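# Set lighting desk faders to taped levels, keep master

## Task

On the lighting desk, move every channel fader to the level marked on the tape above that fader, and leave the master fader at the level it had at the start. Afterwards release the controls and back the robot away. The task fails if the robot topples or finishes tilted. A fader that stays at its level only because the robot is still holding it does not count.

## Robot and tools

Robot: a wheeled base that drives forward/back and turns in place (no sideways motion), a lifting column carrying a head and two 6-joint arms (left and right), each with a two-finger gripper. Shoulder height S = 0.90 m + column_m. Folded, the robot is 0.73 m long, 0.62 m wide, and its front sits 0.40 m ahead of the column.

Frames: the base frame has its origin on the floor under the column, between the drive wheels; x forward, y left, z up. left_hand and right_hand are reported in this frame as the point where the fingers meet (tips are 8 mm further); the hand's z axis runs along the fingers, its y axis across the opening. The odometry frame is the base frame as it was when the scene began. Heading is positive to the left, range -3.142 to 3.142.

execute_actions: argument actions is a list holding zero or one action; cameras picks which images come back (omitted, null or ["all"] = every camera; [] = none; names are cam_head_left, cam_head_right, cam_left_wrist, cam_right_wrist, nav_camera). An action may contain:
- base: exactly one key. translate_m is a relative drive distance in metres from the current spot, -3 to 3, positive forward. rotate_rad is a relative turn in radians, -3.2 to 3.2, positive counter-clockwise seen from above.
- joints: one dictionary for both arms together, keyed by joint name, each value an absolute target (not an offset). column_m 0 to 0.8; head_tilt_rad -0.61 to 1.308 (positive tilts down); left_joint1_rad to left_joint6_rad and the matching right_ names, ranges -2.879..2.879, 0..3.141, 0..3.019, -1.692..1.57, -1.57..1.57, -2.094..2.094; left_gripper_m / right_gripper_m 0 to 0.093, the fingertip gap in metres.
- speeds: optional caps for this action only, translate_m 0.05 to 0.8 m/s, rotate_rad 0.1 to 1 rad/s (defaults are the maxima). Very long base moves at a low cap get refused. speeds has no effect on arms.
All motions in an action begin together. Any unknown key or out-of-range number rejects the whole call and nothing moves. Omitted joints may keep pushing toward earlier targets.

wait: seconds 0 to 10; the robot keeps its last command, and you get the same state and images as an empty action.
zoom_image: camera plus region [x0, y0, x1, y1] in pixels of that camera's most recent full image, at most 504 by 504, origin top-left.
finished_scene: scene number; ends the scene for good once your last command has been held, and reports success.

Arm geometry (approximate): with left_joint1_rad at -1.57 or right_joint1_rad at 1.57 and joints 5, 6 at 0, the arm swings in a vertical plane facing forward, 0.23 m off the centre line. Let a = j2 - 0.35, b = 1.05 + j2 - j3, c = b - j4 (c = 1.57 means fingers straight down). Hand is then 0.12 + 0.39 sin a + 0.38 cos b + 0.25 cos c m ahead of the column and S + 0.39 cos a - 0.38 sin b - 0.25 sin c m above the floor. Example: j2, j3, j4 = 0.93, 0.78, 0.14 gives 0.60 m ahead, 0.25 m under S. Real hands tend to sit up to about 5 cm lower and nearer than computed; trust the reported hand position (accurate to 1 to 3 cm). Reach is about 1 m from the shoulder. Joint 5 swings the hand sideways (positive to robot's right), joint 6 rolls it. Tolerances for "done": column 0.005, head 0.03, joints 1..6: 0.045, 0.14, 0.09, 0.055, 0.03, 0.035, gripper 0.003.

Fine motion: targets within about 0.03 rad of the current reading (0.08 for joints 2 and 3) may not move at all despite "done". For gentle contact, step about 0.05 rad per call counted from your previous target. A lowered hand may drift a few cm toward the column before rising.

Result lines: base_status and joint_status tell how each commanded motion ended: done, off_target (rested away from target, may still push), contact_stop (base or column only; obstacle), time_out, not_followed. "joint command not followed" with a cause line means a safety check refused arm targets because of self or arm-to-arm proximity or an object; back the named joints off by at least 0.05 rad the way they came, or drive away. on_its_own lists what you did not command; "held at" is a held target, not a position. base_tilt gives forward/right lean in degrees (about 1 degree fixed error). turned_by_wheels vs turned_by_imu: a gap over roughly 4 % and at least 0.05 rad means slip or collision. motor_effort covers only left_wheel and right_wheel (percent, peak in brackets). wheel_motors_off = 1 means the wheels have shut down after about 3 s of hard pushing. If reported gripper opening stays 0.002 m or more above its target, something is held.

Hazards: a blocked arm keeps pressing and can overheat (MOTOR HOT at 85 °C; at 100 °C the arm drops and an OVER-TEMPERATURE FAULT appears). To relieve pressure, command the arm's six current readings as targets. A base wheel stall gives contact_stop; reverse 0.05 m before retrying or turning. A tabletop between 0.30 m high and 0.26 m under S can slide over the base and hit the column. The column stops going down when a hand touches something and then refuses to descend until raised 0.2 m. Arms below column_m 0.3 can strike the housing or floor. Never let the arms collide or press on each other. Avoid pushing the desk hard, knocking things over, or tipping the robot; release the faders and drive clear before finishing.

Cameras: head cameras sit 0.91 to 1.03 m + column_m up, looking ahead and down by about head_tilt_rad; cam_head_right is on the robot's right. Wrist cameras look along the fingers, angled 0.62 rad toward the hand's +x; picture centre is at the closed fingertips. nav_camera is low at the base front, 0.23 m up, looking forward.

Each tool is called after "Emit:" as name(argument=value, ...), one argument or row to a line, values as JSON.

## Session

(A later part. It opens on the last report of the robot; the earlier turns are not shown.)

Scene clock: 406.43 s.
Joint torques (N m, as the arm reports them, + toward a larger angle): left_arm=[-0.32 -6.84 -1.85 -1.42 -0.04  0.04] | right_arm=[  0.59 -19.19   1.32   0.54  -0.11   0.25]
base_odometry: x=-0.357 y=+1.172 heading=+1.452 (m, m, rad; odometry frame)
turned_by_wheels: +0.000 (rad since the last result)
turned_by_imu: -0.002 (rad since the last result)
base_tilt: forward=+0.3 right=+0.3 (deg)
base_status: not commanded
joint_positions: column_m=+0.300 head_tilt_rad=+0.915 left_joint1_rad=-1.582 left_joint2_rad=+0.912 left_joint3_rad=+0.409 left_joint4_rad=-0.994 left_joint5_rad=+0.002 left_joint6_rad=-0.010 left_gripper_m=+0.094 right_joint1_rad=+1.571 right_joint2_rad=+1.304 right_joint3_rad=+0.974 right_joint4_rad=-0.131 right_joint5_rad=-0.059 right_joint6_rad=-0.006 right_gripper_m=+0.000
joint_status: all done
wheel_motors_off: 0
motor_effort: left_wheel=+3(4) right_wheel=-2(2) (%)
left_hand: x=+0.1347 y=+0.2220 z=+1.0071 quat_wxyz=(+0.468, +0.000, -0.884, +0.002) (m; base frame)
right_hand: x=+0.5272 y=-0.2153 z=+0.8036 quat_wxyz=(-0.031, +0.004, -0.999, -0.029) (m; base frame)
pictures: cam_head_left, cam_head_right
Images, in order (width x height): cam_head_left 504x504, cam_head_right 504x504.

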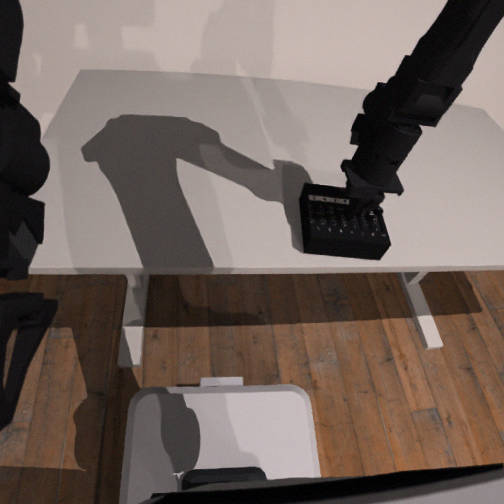

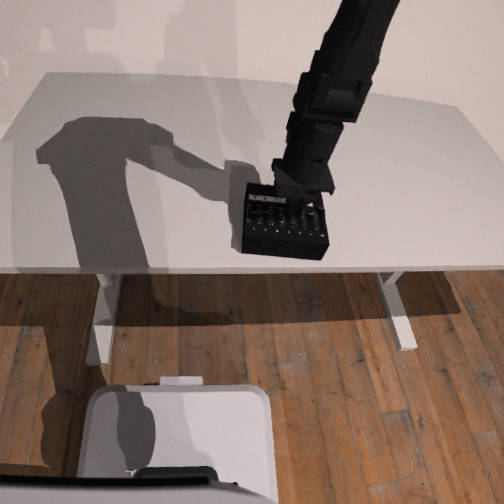

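Emit:
execute_actions(
  actions=[
    {"joints": {"column_m": 0.33}},
  ],
  cameras=[],
)

Emit:
execute_actions(
  actions=[
    {"base": {"translate_m": -0.032}},
  ],
  cameras=[],
)

Emit:
execute_actions(
  actions=[
    {"joints": {"column_m": 0.308}},
  ],
  cameras=["cam_head_left", "cam_right_wrist"],
)

Scene clock: 431.93 s.
Joint torques (N m, as the arm reports them, + toward a larger angle): left_arm=[-0.28 -6.84 -1.83 -1.45 -0.04  0.04] | right_arm=[  1.01 -18.82   1.32   0.8   -0.09   0.25]
base_odometry: x=-0.357 y=+1.172 heading=+1.452 (m, m, rad; odometry frame)
turned_by_wheels: +0.000 (rad since the last result)
turned_by_imu: -0.002 (rad since the last result)
base_tilt: forward=+0.2 right=+0.4 (deg)
base_status: not commanded
joint_positions: column_m=+0.330 head_tilt_rad=+0.915 left_joint1_rad=-1.582 left_joint2_rad=+0.912 left_joint3_rad=+0.409 left_joint4_rad=-0.994 left_joint5_rad=+0.002 left_joint6_rad=-0.010 left_gripper_m=+0.094 right_joint1_rad=+1.571 right_joint2_rad=+1.304 right_joint3_rad=+0.974 right_joint4_rad=-0.131 right_joint5_rad=-0.059 right_joint6_rad=-0.006 right_gripper_m=+0.000
joint_status: all done
wheel_motors_off: 0
motor_effort: left_wheel=+4(3) right_wheel=-5(5) (%)
left_hand: x=+0.1347 y=+0.2220 z=+1.0370 quat_wxyz=(+0.468, +0.000, -0.884, +0.002) (m; base frame)
right_hand: x=+0.5272 y=-0.2153 z=+0.8335 quat_wxyz=(-0.031, +0.004, -0.999, -0.029) (m; base frame)
pictures: none
No camera images: the call's "cameras" was empty. Leave "cameras" out to get every camera's image.

Scene clock: 432.90 s.
Joint torques (N m, as the arm reports them, + toward a larger angle): left_arm=[-0.39 -6.84 -1.68 -1.48 -0.03  0.05] | right_arm=[  0.65 -18.26   1.23   0.84  -0.12   0.27]
base_odometry: x=-0.361 y=+1.140 heading=+1.451 (m, m, rad; odometry frame)
turned_by_wheels: +0.000 (rad since the last result)
turned_by_imu: -0.001 (rad since the last result)
base_tilt: forward=+0.3 right=+0.2 (deg)
base_status: done
joint_positions: column_m=+0.330 head_tilt_rad=+0.914 left_joint1_rad=-1.582 left_joint2_rad=+0.912 left_joint3_rad=+0.406 left_joint4_rad=-0.994 left_joint5_rad=+0.002 left_joint6_rad=-0.010 left_gripper_m=+0.094 right_joint1_rad=+1.571 right_joint2_rad=+1.304 right_joint3_rad=+0.972 right_joint4_rad=-0.131 right_joint5_rad=-0.059 right_joint6_rad=-0.006 right_gripper_m=+0.000
joint_status: not commanded
wheel_motors_off: 0
motor_effort: left_wheel=-1(48) right_wheel=+0(36) (%)
left_hand: x=+0.1331 y=+0.2220 z=+1.0376 quat_wxyz=(+0.469, +0.000, -0.883, +0.002) (m; base frame)
right_hand: x=+0.5263 y=-0.2153 z=+0.8334 quat_wxyz=(-0.030, +0.004, -0.999, -0.029) (m; base frame)
pictures: none
No camera images: the call's "cameras" was empty. Leave "cameras" out to get every camera's image.

Scene clock: 433.77 s.
Joint torques (N m, as the arm reports them, + toward a larger angle): left_arm=[-0.3  -7.   -1.58 -1.43 -0.03  0.04] | right_arm=[  0.55 -18.48   1.43   0.74  -0.12   0.22]
base_odometry: x=-0.361 y=+1.140 heading=+1.451 (m, m, rad; odometry frame)
turned_by_wheels: +0.000 (rad since the last result)
turned_by_imu: +0.000 (rad since the last result)
base_tilt: forward=+0.2 right=+0.2 (deg)
base_status: not commanded
joint_positions: column_m=+0.308 head_tilt_rad=+0.914 left_joint1_rad=-1.582 left_joint2_rad=+0.912 left_joint3_rad=+0.406 left_joint4_rad=-0.994 left_joint5_rad=+0.002 left_joint6_rad=-0.010 left_gripper_m=+0.094 right_joint1_rad=+1.571 right_joint2_rad=+1.304 right_joint3_rad=+0.972 right_joint4_rad=-0.131 right_joint5_rad=-0.059 right_joint6_rad=-0.006 right_gripper_m=+0.000
joint_status: all done
wheel_motors_off: 0
motor_effort: left_wheel=-2(2) right_wheel=-1(1) (%)
left_hand: x=+0.1331 y=+0.2220 z=+1.0157 quat_wxyz=(+0.469, +0.000, -0.883, +0.002) (m; base frame)
right_hand: x=+0.5263 y=-0.2153 z=+0.8115 quat_wxyz=(-0.030, +0.004, -0.999, -0.029) (m; base frame)
pictures: cam_head_left, cam_right_wrist
Images, in order (width x height): cam_head_left 504x504, cam_right_wrist 616x616.

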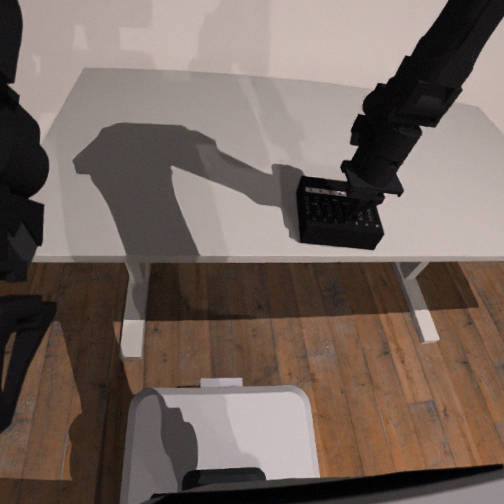

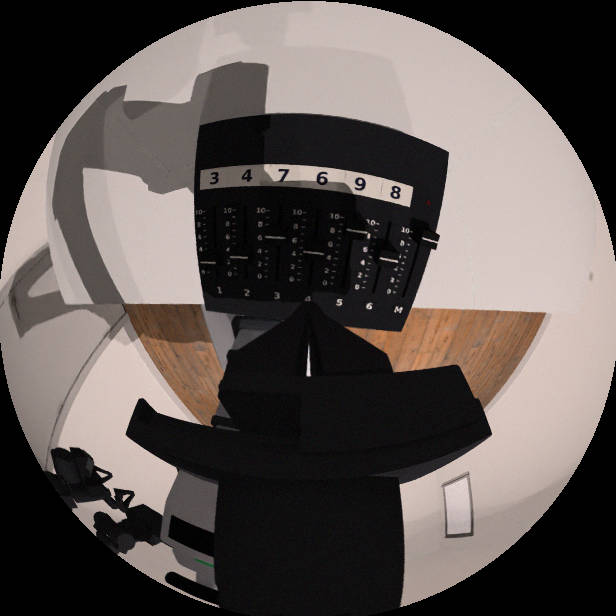

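Emit:
zoom_image(
  camera="cam_right_wrist",
  region=[190, 160, 450, 340],
)

Region (190, 160, 450, 340) of cam_right_wrist's 616x616 image, scaled by 1.938, with more detail than that image has; it fills the top 349 rows of this view, and the rest is white.

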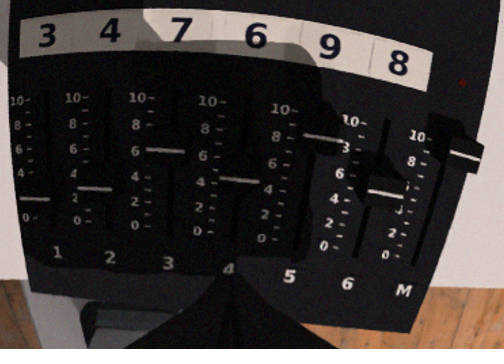

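Emit:
execute_actions(
  actions=[
    {"base": {"translate_m": 0.036}, "speeds": {"translate_m": 0.1}},
  ],
  cameras=["cam_right_wrist"],
)

Scene clock: 447.20 s.
Joint torques (N m, as the arm reports them, + toward a larger angle): left_arm=[-0.49 -7.05 -1.77 -1.47 -0.03  0.04] | right_arm=[  0.91 -18.3    1.22   0.87  -0.11   0.29]
base_odometry: x=-0.357 y=+1.176 heading=+1.452 (m, m, rad; odometry frame)
turned_by_wheels: +0.001 (rad since the last result)
turned_by_imu: -0.001 (rad since the last result)
base_tilt: forward=+0.2 right=+0.4 (deg)
base_status: done
joint_positions: column_m=+0.308 head_tilt_rad=+0.914 left_joint1_rad=-1.582 left_joint2_rad=+0.912 left_joint3_rad=+0.408 left_joint4_rad=-0.994 left_joint5_rad=+0.002 left_joint6_rad=-0.010 left_gripper_m=+0.094 right_joint1_rad=+1.571 right_joint2_rad=+1.304 right_joint3_rad=+0.973 right_joint4_rad=-0.131 right_joint5_rad=-0.059 right_joint6_rad=-0.006 right_gripper_m=+0.000
joint_status: not commanded
wheel_motors_off: 0
motor_effort: left_wheel=+0(60) right_wheel=-2(30) (%)
left_hand: x=+0.1341 y=+0.2220 z=+1.0153 quat_wxyz=(+0.468, +0.000, -0.884, +0.002) (m; base frame)
right_hand: x=+0.5268 y=-0.2153 z=+0.8114 quat_wxyz=(-0.031, +0.004, -0.999, -0.029) (m; base frame)
pictures: cam_right_wrist
Images, in order (width x height): cam_right_wrist 616x616.

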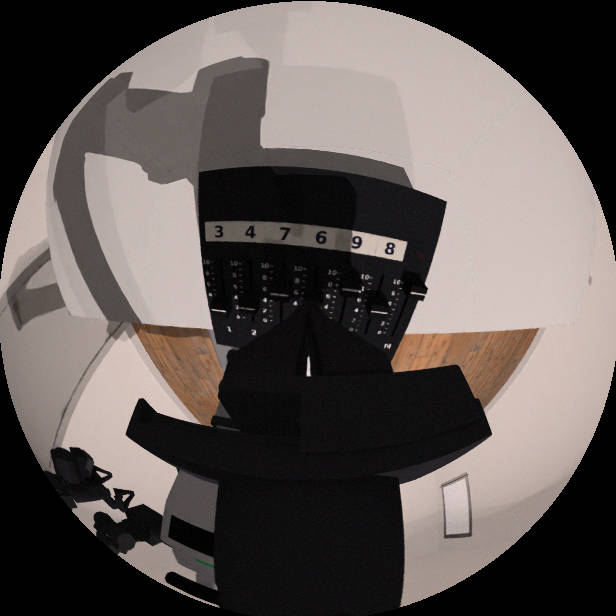

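Emit:
zoom_image(
  camera="cam_right_wrist",
  region=[190, 210, 450, 360],
)

Region (190, 210, 450, 360) of cam_right_wrist's 616x616 image, scaled by 1.938, with more detail than that image has; it fills the top 291 rows of this view, and the rest is white.

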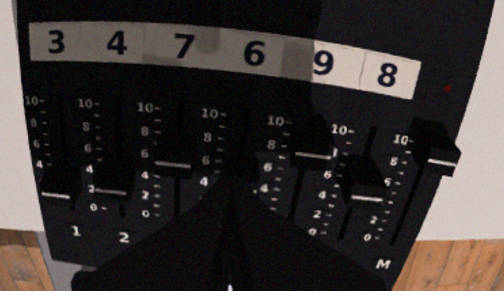

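Emit:
execute_actions(
  actions=[
    {"base": {"translate_m": -0.012}, "joints": {"column_m": 0.33, "right_joint1_rad": 1.466}},
  ],
  cameras=["cam_right_wrist"],
)

Scene clock: 465.47 s.
Joint torques (N m, as the arm reports them, + toward a larger angle): left_arm=[-0.22 -6.83 -1.71 -1.43 -0.04  0.04] | right_arm=[ -0.49 -18.29   1.6    0.61  -0.08   0.33]
base_odometry: x=-0.358 y=+1.164 heading=+1.452 (m, m, rad; odometry frame)
turned_by_wheels: +0.000 (rad since the last result)
turned_by_imu: -0.002 (rad since the last result)
base_tilt: forward=+0.2 right=+0.3 (deg)
base_status: done
joint_positions: column_m=+0.330 head_tilt_rad=+0.914 left_joint1_rad=-1.582 left_joint2_rad=+0.911 left_joint3_rad=+0.406 left_joint4_rad=-0.994 left_joint5_rad=+0.002 left_joint6_rad=-0.010 left_gripper_m=+0.094 right_joint1_rad=+1.459 right_joint2_rad=+1.305 right_joint3_rad=+0.973 right_joint4_rad=-0.131 right_joint5_rad=-0.059 right_joint6_rad=-0.006 right_gripper_m=+0.000
joint_status: all done
wheel_motors_off: 0
motor_effort: left_wheel=+1(47) right_wheel=-1(38) (%)
left_hand: x=+0.1336 y=+0.2220 z=+1.0375 quat_wxyz=(+0.469, +0.000, -0.883, +0.002) (m; base frame)
right_hand: x=+0.5251 y=-0.2788 z=+0.8351 quat_wxyz=(-0.031, -0.023, -0.999, +0.020) (m; base frame)
pictures: cam_right_wrist
Images, in order (width x height): cam_right_wrist 616x616.

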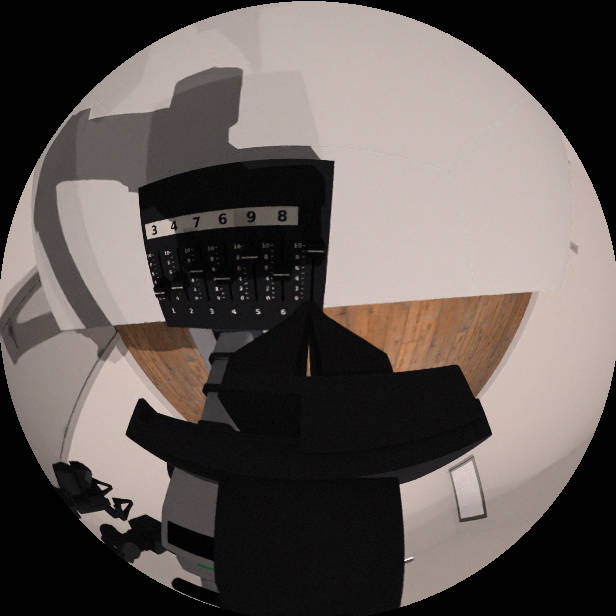

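Emit:
execute_actions(
  actions=[
    {"joints": {"right_joint5_rad": -0.18}},
  ],
  cameras=["cam_right_wrist"],
)

Scene clock: 482.40 s.
Joint torques (N m, as the arm reports them, + toward a larger angle): left_arm=[-0.37 -6.82 -1.68 -1.45 -0.04  0.05] | right_arm=[  0.39 -18.86   1.57   0.71  -0.15   0.32]
base_odometry: x=-0.358 y=+1.164 heading=+1.452 (m, m, rad; odometry frame)
turned_by_wheels: +0.000 (rad since the last result)
turned_by_imu: -0.002 (rad since the last result)
base_tilt: forward=+0.2 right=+0.2 (deg)
base_status: not commanded
joint_positions: column_m=+0.330 head_tilt_rad=+0.914 left_joint1_rad=-1.582 left_joint2_rad=+0.911 left_joint3_rad=+0.406 left_joint4_rad=-0.994 left_joint5_rad=+0.002 left_joint6_rad=-0.010 left_gripper_m=+0.094 right_joint1_rad=+1.459 right_joint2_rad=+1.305 right_joint3_rad=+0.973 right_joint4_rad=-0.131 right_joint5_rad=-0.178 right_joint6_rad=-0.006 right_gripper_m=+0.000
joint_status: all done
wheel_motors_off: 0
motor_effort: left_wheel=+0(0) right_wheel=-1(2) (%)
left_hand: x=+0.1336 y=+0.2220 z=+1.0375 quat_wxyz=(+0.469, +0.000, -0.883, +0.002) (m; base frame)
right_hand: x=+0.5261 y=-0.2584 z=+0.8356 quat_wxyz=(-0.032, -0.021, -0.998, -0.040) (m; base frame)
pictures: cam_right_wrist
Images, in order (width x height): cam_right_wrist 616x616.

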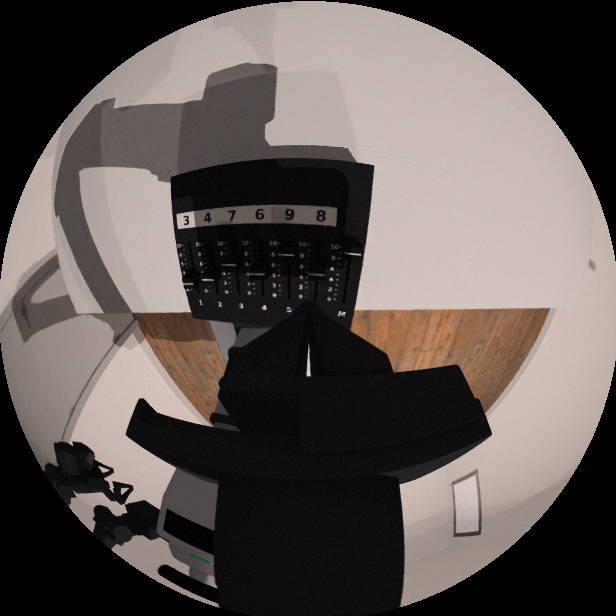

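Emit:
zoom_image(
  camera="cam_right_wrist",
  region=[165, 195, 385, 345],
)

Region (165, 195, 385, 345) of cam_right_wrist's 616x616 image, scaled by 2.291, with more detail than that image has; it fills the top 344 rows of this view, and the rest is white.

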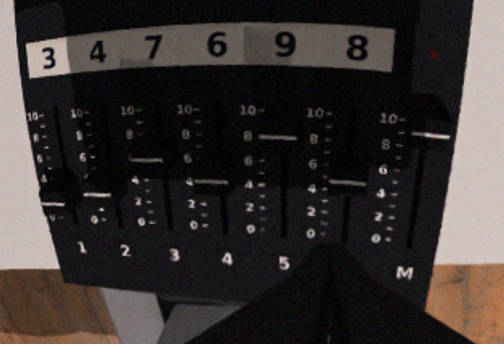

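Emit:
execute_actions(
  actions=[
    {"joints": {"column_m": 0.308}},
  ],
  cameras=[],
)

Emit:
execute_actions(
  actions=[
    {"base": {"translate_m": 0.02}, "speeds": {"translate_m": 0.1}},
  ],
  cameras=[],
)

Emit:
execute_actions(
  actions=[
    {"base": {"translate_m": -0.075}, "joints": {"column_m": 0.42}},
  ],
  cameras=["cam_right_wrist"],
)

Scene clock: 506.70 s.
Joint torques (N m, as the arm reports them, + toward a larger angle): left_arm=[-0.28 -6.91 -1.74 -1.46 -0.03  0.05] | right_arm=[ -0.03 -18.74   1.52   0.56  -0.17   0.24]
base_odometry: x=-0.358 y=+1.164 heading=+1.452 (m, m, rad; odometry frame)
turned_by_wheels: +0.000 (rad since the last result)
turned_by_imu: -0.002 (rad since the last result)
base_tilt: forward=+0.2 right=+0.3 (deg)
base_status: not commanded
joint_positions: column_m=+0.308 head_tilt_rad=+0.914 left_joint1_rad=-1.582 left_joint2_rad=+0.911 left_joint3_rad=+0.406 left_joint4_rad=-0.994 left_joint5_rad=+0.002 left_joint6_rad=-0.010 left_gripper_m=+0.094 right_joint1_rad=+1.459 right_joint2_rad=+1.305 right_joint3_rad=+0.973 right_joint4_rad=-0.131 right_joint5_rad=-0.178 right_joint6_rad=-0.006 right_gripper_m=+0.000
joint_status: all done
wheel_motors_off: 0
motor_effort: left_wheel=-2(1) right_wheel=-3(3) (%)
left_hand: x=+0.1336 y=+0.2220 z=+1.0156 quat_wxyz=(+0.469, +0.000, -0.883, +0.002) (m; base frame)
right_hand: x=+0.5261 y=-0.2584 z=+0.8136 quat_wxyz=(-0.032, -0.021, -0.998, -0.040) (m; base frame)
pictures: none
No camera images: the call's "cameras" was empty. Leave "cameras" out to get every camera's image.

Scene clock: 507.73 s.
Joint torques (N m, as the arm reports them, + toward a larger angle): left_arm=[-0.35 -6.98 -1.81 -1.43 -0.03  0.04] | right_arm=[ -0.05 -18.63   1.33   0.73  -0.17   0.26]
base_odometry: x=-0.356 y=+1.184 heading=+1.453 (m, m, rad; odometry frame)
turned_by_wheels: +0.001 (rad since the last result)
turned_by_imu: +0.000 (rad since the last result)
base_tilt: forward=+0.2 right=+0.1 (deg)
base_status: done
joint_positions: column_m=+0.308 head_tilt_rad=+0.913 left_joint1_rad=-1.582 left_joint2_rad=+0.912 left_joint3_rad=+0.408 left_joint4_rad=-0.994 left_joint5_rad=+0.002 left_joint6_rad=-0.010 left_gripper_m=+0.094 right_joint1_rad=+1.460 right_joint2_rad=+1.305 right_joint3_rad=+0.975 right_joint4_rad=-0.131 right_joint5_rad=-0.178 right_joint6_rad=-0.006 right_gripper_m=+0.000
joint_status: not commanded
wheel_motors_off: 0
motor_effort: left_wheel=+2(62) right_wheel=-3(40) (%)
left_hand: x=+0.1345 y=+0.2220 z=+1.0152 quat_wxyz=(+0.468, +0.000, -0.884, +0.002) (m; base frame)
right_hand: x=+0.5276 y=-0.2580 z=+0.8140 quat_wxyz=(-0.034, -0.020, -0.998, -0.040) (m; base frame)
pictures: none
No camera images: the call's "cameras" was empty. Leave "cameras" out to get every camera's image.

Scene clock: 509.77 s.
Joint torques (N m, as the arm reports them, + toward a larger angle): left_arm=[-0.31 -6.83 -1.67 -1.44 -0.03  0.03] | right_arm=[  0.06 -19.68   1.44   0.75  -0.19   0.25]
base_odometry: x=-0.365 y=+1.109 heading=+1.453 (m, m, rad; odometry frame)
turned_by_wheels: +0.000 (rad since the last result)
turned_by_imu: -0.001 (rad since the last result)
base_tilt: forward=+0.1 right=+0.3 (deg)
base_status: done
joint_positions: column_m=+0.420 head_tilt_rad=+0.913 left_joint1_rad=-1.582 left_joint2_rad=+0.912 left_joint3_rad=+0.406 left_joint4_rad=-0.994 left_joint5_rad=+0.002 left_joint6_rad=-0.010 left_gripper_m=+0.094 right_joint1_rad=+1.460 right_joint2_rad=+1.305 right_joint3_rad=+0.973 right_joint4_rad=-0.131 right_joint5_rad=-0.178 right_joint6_rad=-0.006 right_gripper_m=+0.000
joint_status: all done
wheel_motors_off: 0
motor_effort: left_wheel=+0(45) right_wheel=+0(39) (%)
left_hand: x=+0.1333 y=+0.2220 z=+1.1275 quat_wxyz=(+0.469, +0.000, -0.883, +0.002) (m; base frame)
right_hand: x=+0.5262 y=-0.2578 z=+0.9257 quat_wxyz=(-0.033, -0.021, -0.998, -0.040) (m; base frame)
pictures: cam_right_wrist
Images, in order (width x height): cam_right_wrist 616x616.

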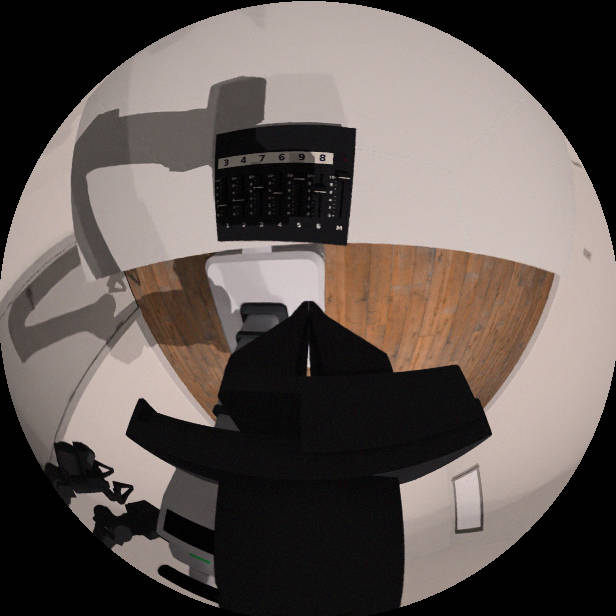

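Emit:
zoom_image(
  camera="cam_right_wrist",
  region=[210, 145, 360, 240],
)

Region (210, 145, 360, 240) of cam_right_wrist's 616x616 image, scaled by 3.360, with more detail than that image has; it fills the top 319 rows of this view, and the rest is white.

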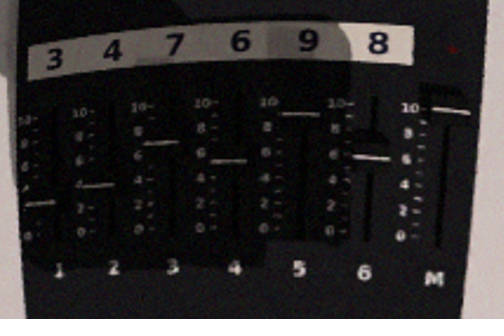

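Emit:
execute_actions(
  actions=[
    {"base": {"translate_m": 0.055}, "joints": {"column_m": 0.325}},
  ],
  cameras=[],
)

Emit:
execute_actions(
  actions=[
    {"joints": {"column_m": 0.302}},
  ],
  cameras=["cam_right_wrist"],
)

Scene clock: 544.20 s.
Joint torques (N m, as the arm reports them, + toward a larger angle): left_arm=[-0.34 -6.91 -1.81 -1.43 -0.03  0.04] | right_arm=[ -0.68 -19.32   1.47   0.84  -0.22   0.23]
base_odometry: x=-0.358 y=+1.164 heading=+1.454 (m, m, rad; odometry frame)
turned_by_wheels: +0.001 (rad since the last result)
turned_by_imu: -0.001 (rad since the last result)
base_tilt: forward=+0.0 right=+0.3 (deg)
base_status: done
joint_positions: column_m=+0.325 head_tilt_rad=+0.913 left_joint1_rad=-1.582 left_joint2_rad=+0.912 left_joint3_rad=+0.408 left_joint4_rad=-0.994 left_joint5_rad=+0.002 left_joint6_rad=-0.010 left_gripper_m=+0.094 right_joint1_rad=+1.460 right_joint2_rad=+1.305 right_joint3_rad=+0.975 right_joint4_rad=-0.131 right_joint5_rad=-0.178 right_joint6_rad=-0.006 right_gripper_m=+0.000
joint_status: all done
wheel_motors_off: 0
motor_effort: left_wheel=+1(57) right_wheel=-3(46) (%)
left_hand: x=+0.1345 y=+0.2220 z=+1.0322 quat_wxyz=(+0.468, +0.000, -0.884, +0.002) (m; base frame)
right_hand: x=+0.5270 y=-0.2578 z=+0.8308 quat_wxyz=(-0.033, -0.020, -0.998, -0.040) (m; base frame)
pictures: none
No camera images: the call's "cameras" was empty. Leave "cameras" out to get every camera's image.

Scene clock: 545.10 s.
Joint torques (N m, as the arm reports them, + toward a larger angle): left_arm=[-0.42 -6.79 -1.85 -1.44 -0.03  0.04] | right_arm=[ -0.5  -19.26   1.38   0.55  -0.17   0.24]
base_odometry: x=-0.358 y=+1.164 heading=+1.454 (m, m, rad; odometry frame)
turned_by_wheels: +0.000 (rad since the last result)
turned_by_imu: +0.000 (rad since the last result)
base_tilt: forward=+0.1 right=+0.2 (deg)
base_status: not commanded
joint_positions: column_m=+0.302 head_tilt_rad=+0.913 left_joint1_rad=-1.582 left_joint2_rad=+0.912 left_joint3_rad=+0.408 left_joint4_rad=-0.994 left_joint5_rad=+0.002 left_joint6_rad=-0.010 left_gripper_m=+0.094 right_joint1_rad=+1.460 right_joint2_rad=+1.305 right_joint3_rad=+0.975 right_joint4_rad=-0.131 right_joint5_rad=-0.178 right_joint6_rad=-0.006 right_gripper_m=+0.000
joint_status: all done
wheel_motors_off: 0
motor_effort: left_wheel=+1(0) right_wheel=-4(4) (%)
left_hand: x=+0.1345 y=+0.2220 z=+1.0092 quat_wxyz=(+0.468, +0.000, -0.884, +0.002) (m; base frame)
right_hand: x=+0.5270 y=-0.2578 z=+0.8078 quat_wxyz=(-0.033, -0.020, -0.998, -0.040) (m; base frame)
pictures: cam_right_wrist
Images, in order (width x height): cam_right_wrist 616x616.

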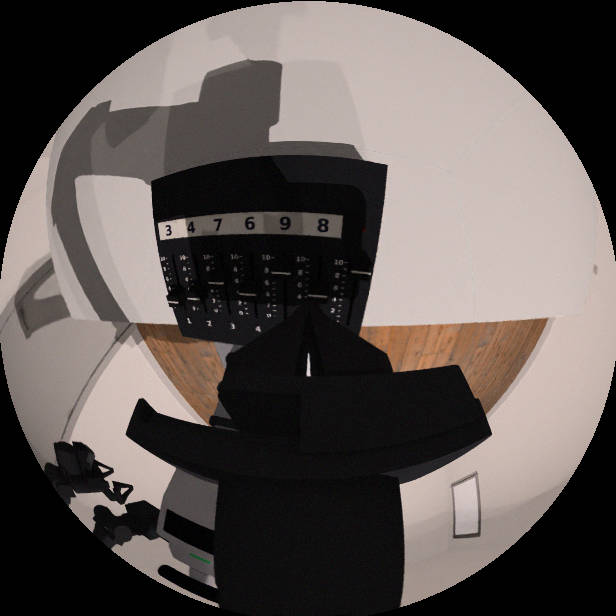

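Emit:
zoom_image(
  camera="cam_right_wrist",
  region=[150, 200, 400, 350],
)

Region (150, 200, 400, 350) of cam_right_wrist's 616x616 image, scaled by 2.016, with more detail than that image has; it fills the top 302 rows of this view, and the rest is white.

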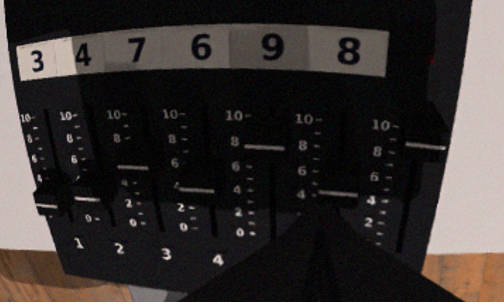

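Emit:
execute_actions(
  actions=[
    {"joints": {"right_joint5_rad": -0.145}},
  ],
  cameras=[],
)

Emit:
execute_actions(
  actions=[
    {"base": {"translate_m": 0.023}, "speeds": {"translate_m": 0.1}},
  ],
  cameras=["cam_right_wrist"],
)

Scene clock: 553.30 s.
Joint torques (N m, as the arm reports them, + toward a larger angle): left_arm=[-0.28 -6.92 -1.85 -1.43 -0.04  0.04] | right_arm=[ -0.04 -19.12   1.34   0.68   0.     0.28]
base_odometry: x=-0.358 y=+1.164 heading=+1.454 (m, m, rad; odometry frame)
turned_by_wheels: +0.000 (rad since the last result)
turned_by_imu: -0.001 (rad since the last result)
base_tilt: forward=+0.1 right=+0.2 (deg)
base_status: not commanded
joint_positions: column_m=+0.302 head_tilt_rad=+0.913 left_joint1_rad=-1.582 left_joint2_rad=+0.912 left_joint3_rad=+0.408 left_joint4_rad=-0.994 left_joint5_rad=+0.002 left_joint6_rad=-0.010 left_gripper_m=+0.094 right_joint1_rad=+1.460 right_joint2_rad=+1.305 right_joint3_rad=+0.975 right_joint4_rad=-0.131 right_joint5_rad=-0.147 right_joint6_rad=-0.006 right_gripper_m=+0.000
joint_status: all done
wheel_motors_off: 0
motor_effort: left_wheel=+0(1) right_wheel=-4(4) (%)
left_hand: x=+0.1345 y=+0.2220 z=+1.0092 quat_wxyz=(+0.468, +0.000, -0.884, +0.002) (m; base frame)
right_hand: x=+0.5268 y=-0.2632 z=+0.8074 quat_wxyz=(-0.033, -0.021, -0.999, -0.025) (m; base frame)
pictures: none
No camera images: the call's "cameras" was empty. Leave "cameras" out to get every camera's image.

Scene clock: 554.30 s.
Joint torques (N m, as the arm reports them, + toward a larger angle): left_arm=[-0.34 -6.7  -1.83 -1.45 -0.03  0.04] | right_arm=[  0.25 -18.72   1.4    0.59   0.05   0.28]
base_odometry: x=-0.356 y=+1.187 heading=+1.454 (m, m, rad; odometry frame)
turned_by_wheels: +0.001 (rad since the last result)
turned_by_imu: +0.000 (rad since the last result)
base_tilt: forward=+0.2 right=+0.3 (deg)
base_status: done
joint_positions: column_m=+0.302 head_tilt_rad=+0.913 left_joint1_rad=-1.582 left_joint2_rad=+0.912 left_joint3_rad=+0.408 left_joint4_rad=-0.994 left_joint5_rad=+0.002 left_joint6_rad=-0.010 left_gripper_m=+0.094 right_joint1_rad=+1.461 right_joint2_rad=+1.305 right_joint3_rad=+0.974 right_joint4_rad=-0.131 right_joint5_rad=-0.147 right_joint6_rad=-0.006 right_gripper_m=+0.000
joint_status: not commanded
wheel_motors_off: 0
motor_effort: left_wheel=+0(64) right_wheel=-2(29) (%)
left_hand: x=+0.1345 y=+0.2220 z=+1.0092 quat_wxyz=(+0.468, +0.000, -0.884, +0.002) (m; base frame)
right_hand: x=+0.5266 y=-0.2629 z=+0.8074 quat_wxyz=(-0.032, -0.021, -0.999, -0.025) (m; base frame)
pictures: cam_right_wrist
Images, in order (width x height): cam_right_wrist 616x616.

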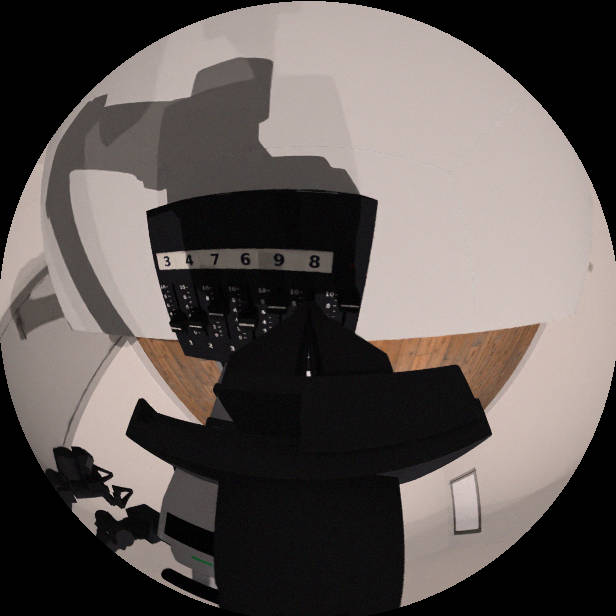

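Emit:
execute_actions(
  actions=[
    {"base": {"translate_m": -0.021}, "joints": {"column_m": 0.33, "right_joint1_rad": 1.571, "right_joint5_rad": -0.06}},
  ],
  cameras=["cam_right_wrist"],
)

Scene clock: 565.00 s.
Joint torques (N m, as the arm reports them, + toward a larger angle): left_arm=[-0.37 -6.84 -1.59 -1.43 -0.03  0.04] | right_arm=[ -0.22 -19.     1.65   0.55  -0.01   0.25]
base_odometry: x=-0.358 y=+1.166 heading=+1.454 (m, m, rad; odometry frame)
turned_by_wheels: +0.000 (rad since the last result)
turned_by_imu: -0.002 (rad since the last result)
base_tilt: forward=+0.1 right=+0.3 (deg)
base_status: done
joint_positions: column_m=+0.330 head_tilt_rad=+0.913 left_joint1_rad=-1.582 left_joint2_rad=+0.911 left_joint3_rad=+0.406 left_joint4_rad=-0.994 left_joint5_rad=+0.002 left_joint6_rad=-0.010 left_gripper_m=+0.094 right_joint1_rad=+1.577 right_joint2_rad=+1.306 right_joint3_rad=+0.972 right_joint4_rad=-0.131 right_joint5_rad=-0.062 right_joint6_rad=-0.006 right_gripper_m=+0.000
joint_status: all done
wheel_motors_off: 0
motor_effort: left_wheel=+0(47) right_wheel=-1(31) (%)
left_hand: x=+0.1334 y=+0.2220 z=+1.0375 quat_wxyz=(+0.469, +0.000, -0.883, +0.002) (m; base frame)
right_hand: x=+0.5253 y=-0.2112 z=+0.8325 quat_wxyz=(-0.029, +0.005, -0.999, -0.034) (m; base frame)
pictures: cam_right_wrist
Images, in order (width x height): cam_right_wrist 616x616.

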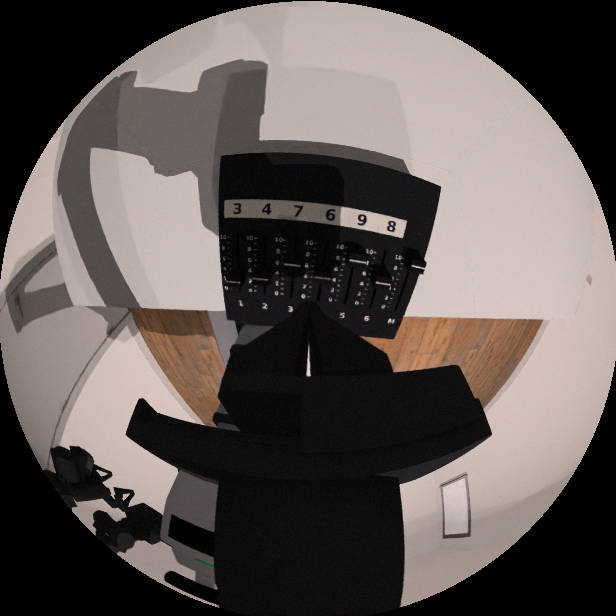

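Emit:
zoom_image(
  camera="cam_right_wrist",
  region=[210, 190, 440, 340],
)

Region (210, 190, 440, 340) of cam_right_wrist's 616x616 image, scaled by 2.191, with more detail than that image has; it fills the top 329 rows of this view, and the rest is white.

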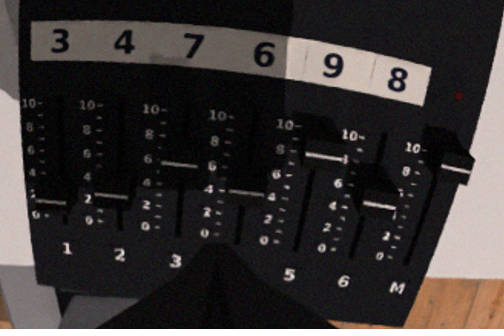

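Emit:
execute_actions(
  actions=[
    {"joints": {"column_m": 0.298}},
  ],
  cameras=["cam_right_wrist", "cam_head_left"],
)

Scene clock: 605.43 s.
Joint torques (N m, as the arm reports them, + toward a larger angle): left_arm=[-0.44 -6.88 -1.63 -1.43 -0.04  0.04] | right_arm=[ -0.28 -18.86   1.57   0.68   0.     0.32]
base_odometry: x=-0.358 y=+1.166 heading=+1.454 (m, m, rad; odometry frame)
turned_by_wheels: +0.000 (rad since the last result)
turned_by_imu: -0.002 (rad since the last result)
base_tilt: forward=+0.3 right=+0.3 (deg)
base_status: not commanded
joint_positions: column_m=+0.298 head_tilt_rad=+0.913 left_joint1_rad=-1.582 left_joint2_rad=+0.911 left_joint3_rad=+0.406 left_joint4_rad=-0.994 left_joint5_rad=+0.002 left_joint6_rad=-0.010 left_gripper_m=+0.094 right_joint1_rad=+1.577 right_joint2_rad=+1.300 right_joint3_rad=+0.972 right_joint4_rad=-0.131 right_joint5_rad=-0.062 right_joint6_rad=-0.006 right_gripper_m=+0.000
joint_status: all done
wheel_motors_off: 0
motor_effort: left_wheel=-1(2) right_wheel=-2(2) (%)
left_hand: x=+0.1336 y=+0.2220 z=+1.0056 quat_wxyz=(+0.469, +0.000, -0.883, +0.002) (m; base frame)
right_hand: x=+0.5279 y=-0.2111 z=+0.8033 quat_wxyz=(-0.032, +0.005, -0.999, -0.034) (m; base frame)
pictures: cam_head_left, cam_right_wrist
Images, in order (width x height): cam_head_left 504x504, cam_right_wrist 616x616.

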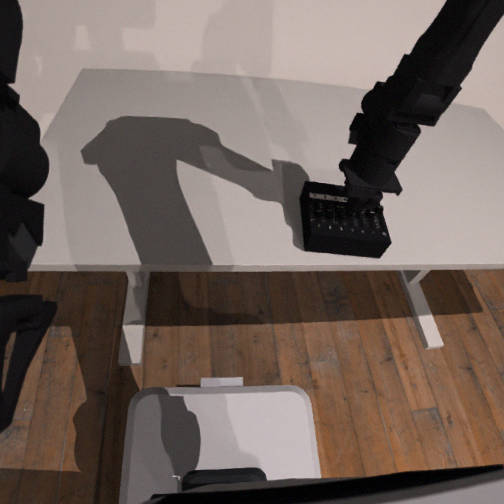

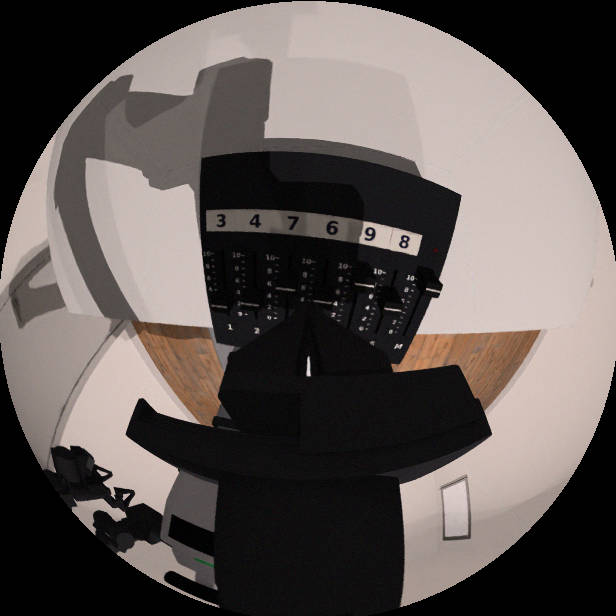

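Emit:
zoom_image(
  camera="cam_right_wrist",
  region=[200, 240, 440, 360],
)

Region (200, 240, 440, 360) of cam_right_wrist's 616x616 image, scaled by 2.100, with more detail than that image has.

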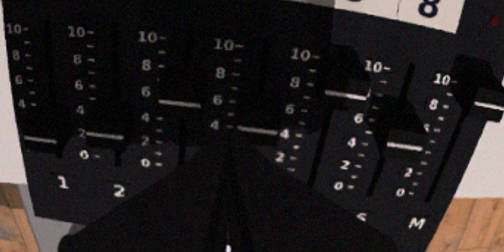

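Emit:
execute_actions(
  actions=[
    {"joints": {"right_joint5_rad": 0.0}},
  ],
  cameras=[],
)

Emit:
execute_actions(
  actions=[
    {"base": {"translate_m": 0.0125}, "speeds": {"translate_m": 0.08}},
  ],
  cameras=["cam_right_wrist"],
)

Scene clock: 618.30 s.
Joint torques (N m, as the arm reports them, + toward a larger angle): left_arm=[-0.27 -6.71 -1.63 -1.44 -0.04  0.03] | right_arm=[  0.27 -18.29   1.32   0.75   0.24   0.24]
base_odometry: x=-0.358 y=+1.166 heading=+1.454 (m, m, rad; odometry frame)
turned_by_wheels: +0.000 (rad since the last result)
turned_by_imu: -0.002 (rad since the last result)
base_tilt: forward=+0.1 right=+0.3 (deg)
base_status: not commanded
joint_positions: column_m=+0.298 head_tilt_rad=+0.913 left_joint1_rad=-1.582 left_joint2_rad=+0.911 left_joint3_rad=+0.406 left_joint4_rad=-0.994 left_joint5_rad=+0.002 left_joint6_rad=-0.010 left_gripper_m=+0.094 right_joint1_rad=+1.577 right_joint2_rad=+1.299 right_joint3_rad=+0.972 right_joint4_rad=-0.131 right_joint5_rad=-0.008 right_joint6_rad=-0.006 right_gripper_m=+0.000
joint_status: all done
wheel_motors_off: 0
motor_effort: left_wheel=-1(1) right_wheel=-2(2) (%)
left_hand: x=+0.1336 y=+0.2220 z=+1.0056 quat_wxyz=(+0.469, +0.000, -0.883, +0.002) (m; base frame)
right_hand: x=+0.5283 y=-0.2204 z=+0.8032 quat_wxyz=(-0.033, +0.005, -0.999, -0.007) (m; base frame)
pictures: none
No camera images: the call's "cameras" was empty. Leave "cameras" out to get every camera's image.

Scene clock: 619.13 s.
Joint torques (N m, as the arm reports them, + toward a larger angle): left_arm=[-0.26 -6.83 -1.75 -1.4  -0.04  0.04] | right_arm=[  0.42 -17.85   1.53   0.48   0.02   0.29]
base_odometry: x=-0.357 y=+1.178 heading=+1.455 (m, m, rad; odometry frame)
turned_by_wheels: +0.001 (rad since the last result)
turned_by_imu: +0.001 (rad since the last result)
base_tilt: forward=+0.0 right=+0.2 (deg)
base_status: done
joint_positions: column_m=+0.298 head_tilt_rad=+0.913 left_joint1_rad=-1.582 left_joint2_rad=+0.911 left_joint3_rad=+0.408 left_joint4_rad=-0.994 left_joint5_rad=+0.002 left_joint6_rad=-0.010 left_gripper_m=+0.094 right_joint1_rad=+1.577 right_joint2_rad=+1.298 right_joint3_rad=+0.972 right_joint4_rad=-0.131 right_joint5_rad=-0.002 right_joint6_rad=-0.006 right_gripper_m=+0.000
joint_status: not commanded
wheel_motors_off: 0
motor_effort: left_wheel=+1(62) right_wheel=-1(35) (%)
left_hand: x=+0.1342 y=+0.2220 z=+1.0053 quat_wxyz=(+0.468, +0.000, -0.884, +0.002) (m; base frame)
right_hand: x=+0.5286 y=-0.2215 z=+0.8035 quat_wxyz=(-0.033, +0.004, -0.999, -0.004) (m; base frame)
pictures: cam_right_wrist
Images, in order (width x height): cam_right_wrist 616x616.

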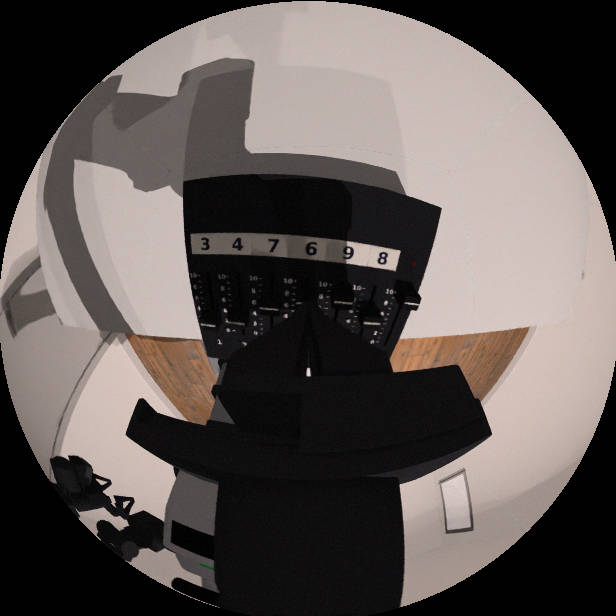

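Emit:
execute_actions(
  actions=[
    {"base": {"translate_m": -0.01}, "joints": {"column_m": 0.325, "right_joint1_rad": 1.46, "right_joint5_rad": -0.147}},
  ],
  cameras=[],
)

Emit:
execute_actions(
  actions=[
    {"joints": {"column_m": 0.298}},
  ],
  cameras=["cam_right_wrist"],
)

Scene clock: 632.60 s.
Joint torques (N m, as the arm reports them, + toward a larger angle): left_arm=[-0.38 -6.95 -1.56 -1.42 -0.03  0.04] | right_arm=[ -0.31 -18.57   1.51   0.68  -0.13   0.26]
base_odometry: x=-0.358 y=+1.168 heading=+1.455 (m, m, rad; odometry frame)
turned_by_wheels: +0.000 (rad since the last result)
turned_by_imu: -0.002 (rad since the last result)
base_tilt: forward=+0.2 right=+0.3 (deg)
base_status: done
joint_positions: column_m=+0.325 head_tilt_rad=+0.913 left_joint1_rad=-1.582 left_joint2_rad=+0.911 left_joint3_rad=+0.406 left_joint4_rad=-0.994 left_joint5_rad=+0.002 left_joint6_rad=-0.010 left_gripper_m=+0.094 right_joint1_rad=+1.453 right_joint2_rad=+1.301 right_joint3_rad=+0.972 right_joint4_rad=-0.131 right_joint5_rad=-0.145 right_joint6_rad=-0.006 right_gripper_m=+0.000
joint_status: all done
wheel_motors_off: 0
motor_effort: left_wheel=+0(47) right_wheel=-1(34) (%)
left_hand: x=+0.1332 y=+0.2220 z=+1.0326 quat_wxyz=(+0.469, +0.000, -0.883, +0.002) (m; base frame)
right_hand: x=+0.5266 y=-0.2675 z=+0.8320 quat_wxyz=(-0.034, -0.023, -0.999, -0.020) (m; base frame)
pictures: none
No camera images: the call's "cameras" was empty. Leave "cameras" out to get every camera's image.

Scene clock: 633.53 s.
Joint torques (N m, as the arm reports them, + toward a larger angle): left_arm=[-0.38 -6.93 -1.57 -1.43 -0.03  0.04] | right_arm=[  0.05 -17.79   1.51   0.64  -0.16   0.31]
base_odometry: x=-0.358 y=+1.168 heading=+1.455 (m, m, rad; odometry frame)
turned_by_wheels: +0.000 (rad since the last result)
turned_by_imu: +0.000 (rad since the last result)
base_tilt: forward=+0.3 right=+0.2 (deg)
base_status: not commanded
joint_positions: column_m=+0.298 head_tilt_rad=+0.913 left_joint1_rad=-1.582 left_joint2_rad=+0.911 left_joint3_rad=+0.406 left_joint4_rad=-0.994 left_joint5_rad=+0.002 left_joint6_rad=-0.010 left_gripper_m=+0.094 right_joint1_rad=+1.453 right_joint2_rad=+1.301 right_joint3_rad=+0.972 right_joint4_rad=-0.131 right_joint5_rad=-0.145 right_joint6_rad=-0.006 right_gripper_m=+0.000
joint_status: all done
wheel_motors_off: 0
motor_effort: left_wheel=-2(1) right_wheel=-2(2) (%)
left_hand: x=+0.1332 y=+0.2220 z=+1.0057 quat_wxyz=(+0.469, +0.000, -0.883, +0.002) (m; base frame)
right_hand: x=+0.5266 y=-0.2675 z=+0.8051 quat_wxyz=(-0.034, -0.023, -0.999, -0.020) (m; base frame)
pictures: cam_right_wrist
Images, in order (width x height): cam_right_wrist 616x616.

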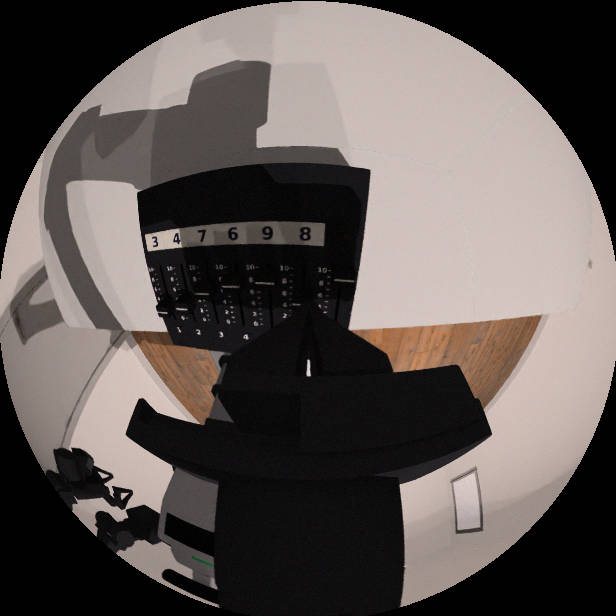

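Emit:
zoom_image(
  camera="cam_right_wrist",
  region=[140, 215, 380, 350],
)

Region (140, 215, 380, 350) of cam_right_wrist's 616x616 image, scaled by 2.100, with more detail than that image has; it fills the top 284 rows of this view, and the rest is white.

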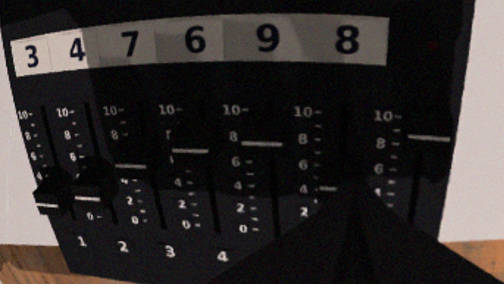

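Emit:
execute_actions(
  actions=[
    {"joints": {"right_joint5_rad": -0.18}},
  ],
  cameras=[],
)

Emit:
execute_actions(
  actions=[
    {"base": {"translate_m": 0.009}, "speeds": {"translate_m": 0.08}},
  ],
  cameras=[],
)

Emit:
execute_actions(
  actions=[
    {"base": {"translate_m": -0.065}, "joints": {"column_m": 0.42, "right_joint1_rad": 1.52}},
  ],
  cameras=["cam_right_wrist"],
)

Scene clock: 654.73 s.
Joint torques (N m, as the arm reports them, + toward a larger angle): left_arm=[-0.39 -6.8  -1.61 -1.43 -0.04  0.03] | right_arm=[  0.15 -18.49   1.53   0.66  -0.15   0.26]
base_odometry: x=-0.358 y=+1.168 heading=+1.455 (m, m, rad; odometry frame)
turned_by_wheels: +0.000 (rad since the last result)
turned_by_imu: -0.001 (rad since the last result)
base_tilt: forward=+0.2 right=+0.3 (deg)
base_status: not commanded
joint_positions: column_m=+0.298 head_tilt_rad=+0.913 left_joint1_rad=-1.582 left_joint2_rad=+0.911 left_joint3_rad=+0.406 left_joint4_rad=-0.994 left_joint5_rad=+0.002 left_joint6_rad=-0.010 left_gripper_m=+0.094 right_joint1_rad=+1.453 right_joint2_rad=+1.301 right_joint3_rad=+0.972 right_joint4_rad=-0.131 right_joint5_rad=-0.178 right_joint6_rad=-0.006 right_gripper_m=+0.000
joint_status: all done
wheel_motors_off: 0
motor_effort: left_wheel=-2(0) right_wheel=-2(2) (%)
left_hand: x=+0.1332 y=+0.2220 z=+1.0057 quat_wxyz=(+0.469, +0.000, -0.883, +0.002) (m; base frame)
right_hand: x=+0.5269 y=-0.2618 z=+0.8054 quat_wxyz=(-0.034, -0.022, -0.998, -0.037) (m; base frame)
pictures: none
No camera images: the call's "cameras" was empty. Leave "cameras" out to get every camera's image.

Scene clock: 655.40 s.
Joint torques (N m, as the arm reports them, + toward a larger angle): left_arm=[-0.29 -6.75 -1.82 -1.4  -0.04  0.04] | right_arm=[ -0.43 -19.25   1.36   0.61  -0.15   0.29]
base_odometry: x=-0.357 y=+1.177 heading=+1.456 (m, m, rad; odometry frame)
turned_by_wheels: +0.001 (rad since the last result)
turned_by_imu: +0.001 (rad since the last result)
base_tilt: forward=+0.1 right=+0.3 (deg)
base_status: done
joint_positions: column_m=+0.298 head_tilt_rad=+0.913 left_joint1_rad=-1.582 left_joint2_rad=+0.912 left_joint3_rad=+0.409 left_joint4_rad=-0.994 left_joint5_rad=+0.002 left_joint6_rad=-0.010 left_gripper_m=+0.094 right_joint1_rad=+1.453 right_joint2_rad=+1.302 right_joint3_rad=+0.974 right_joint4_rad=-0.131 right_joint5_rad=-0.178 right_joint6_rad=-0.006 right_gripper_m=+0.000
joint_status: not commanded
wheel_motors_off: 0
motor_effort: left_wheel=+3(60) right_wheel=-1(31) (%)
left_hand: x=+0.1349 y=+0.2220 z=+1.0050 quat_wxyz=(+0.468, +0.000, -0.884, +0.002) (m; base frame)
right_hand: x=+0.5276 y=-0.2618 z=+0.8051 quat_wxyz=(-0.034, -0.022, -0.998, -0.037) (m; base frame)
pictures: none
No camera images: the call's "cameras" was empty. Leave "cameras" out to get every camera's image.

Scene clock: 657.57 s.
Joint torques (N m, as the arm reports them, + toward a larger angle): left_arm=[-0.31 -6.92 -1.71 -1.47 -0.03  0.04] | right_arm=[  0.06 -19.17   1.46   0.91  -0.13   0.26]
base_odometry: x=-0.364 y=+1.113 heading=+1.455 (m, m, rad; odometry frame)
turned_by_wheels: +0.000 (rad since the last result)
turned_by_imu: -0.001 (rad since the last result)
base_tilt: forward=+0.1 right=+0.2 (deg)
base_status: done
joint_positions: column_m=+0.420 head_tilt_rad=+0.913 left_joint1_rad=-1.582 left_joint2_rad=+0.911 left_joint3_rad=+0.406 left_joint4_rad=-0.994 left_joint5_rad=+0.002 left_joint6_rad=-0.010 left_gripper_m=+0.094 right_joint1_rad=+1.527 right_joint2_rad=+1.303 right_joint3_rad=+0.972 right_joint4_rad=-0.131 right_joint5_rad=-0.180 right_joint6_rad=-0.006 right_gripper_m=+0.000
joint_status: all done
wheel_motors_off: 0
motor_effort: left_wheel=-1(52) right_wheel=+0(30) (%)
left_hand: x=+0.1334 y=+0.2220 z=+1.1275 quat_wxyz=(+0.469, +0.000, -0.883, +0.002) (m; base frame)
right_hand: x=+0.5264 y=-0.2198 z=+0.9254 quat_wxyz=(-0.031, -0.005, -0.997, -0.070) (m; base frame)
pictures: cam_right_wrist
Images, in order (width x height): cam_right_wrist 616x616.

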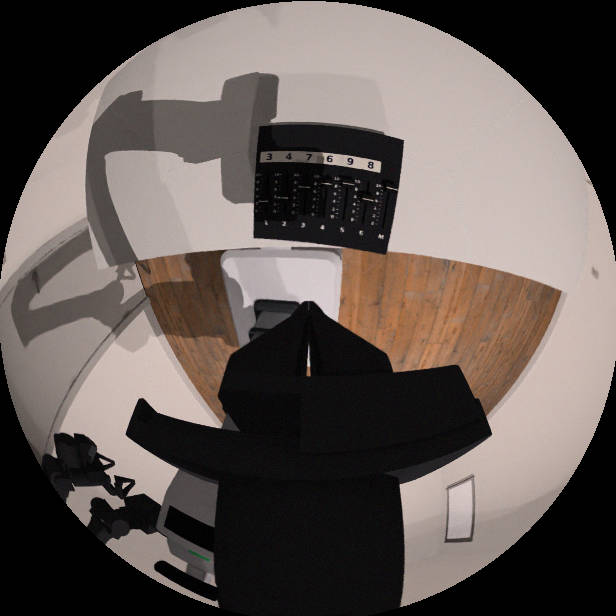

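Emit:
zoom_image(
  camera="cam_right_wrist",
  region=[250, 140, 410, 250],
)

Region (250, 140, 410, 250) of cam_right_wrist's 616x616 image, scaled by 3.150, with more detail than that image has; it fills the top 346 rows of this view, and the rest is white.

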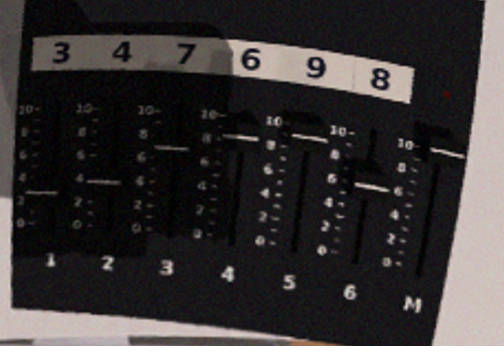

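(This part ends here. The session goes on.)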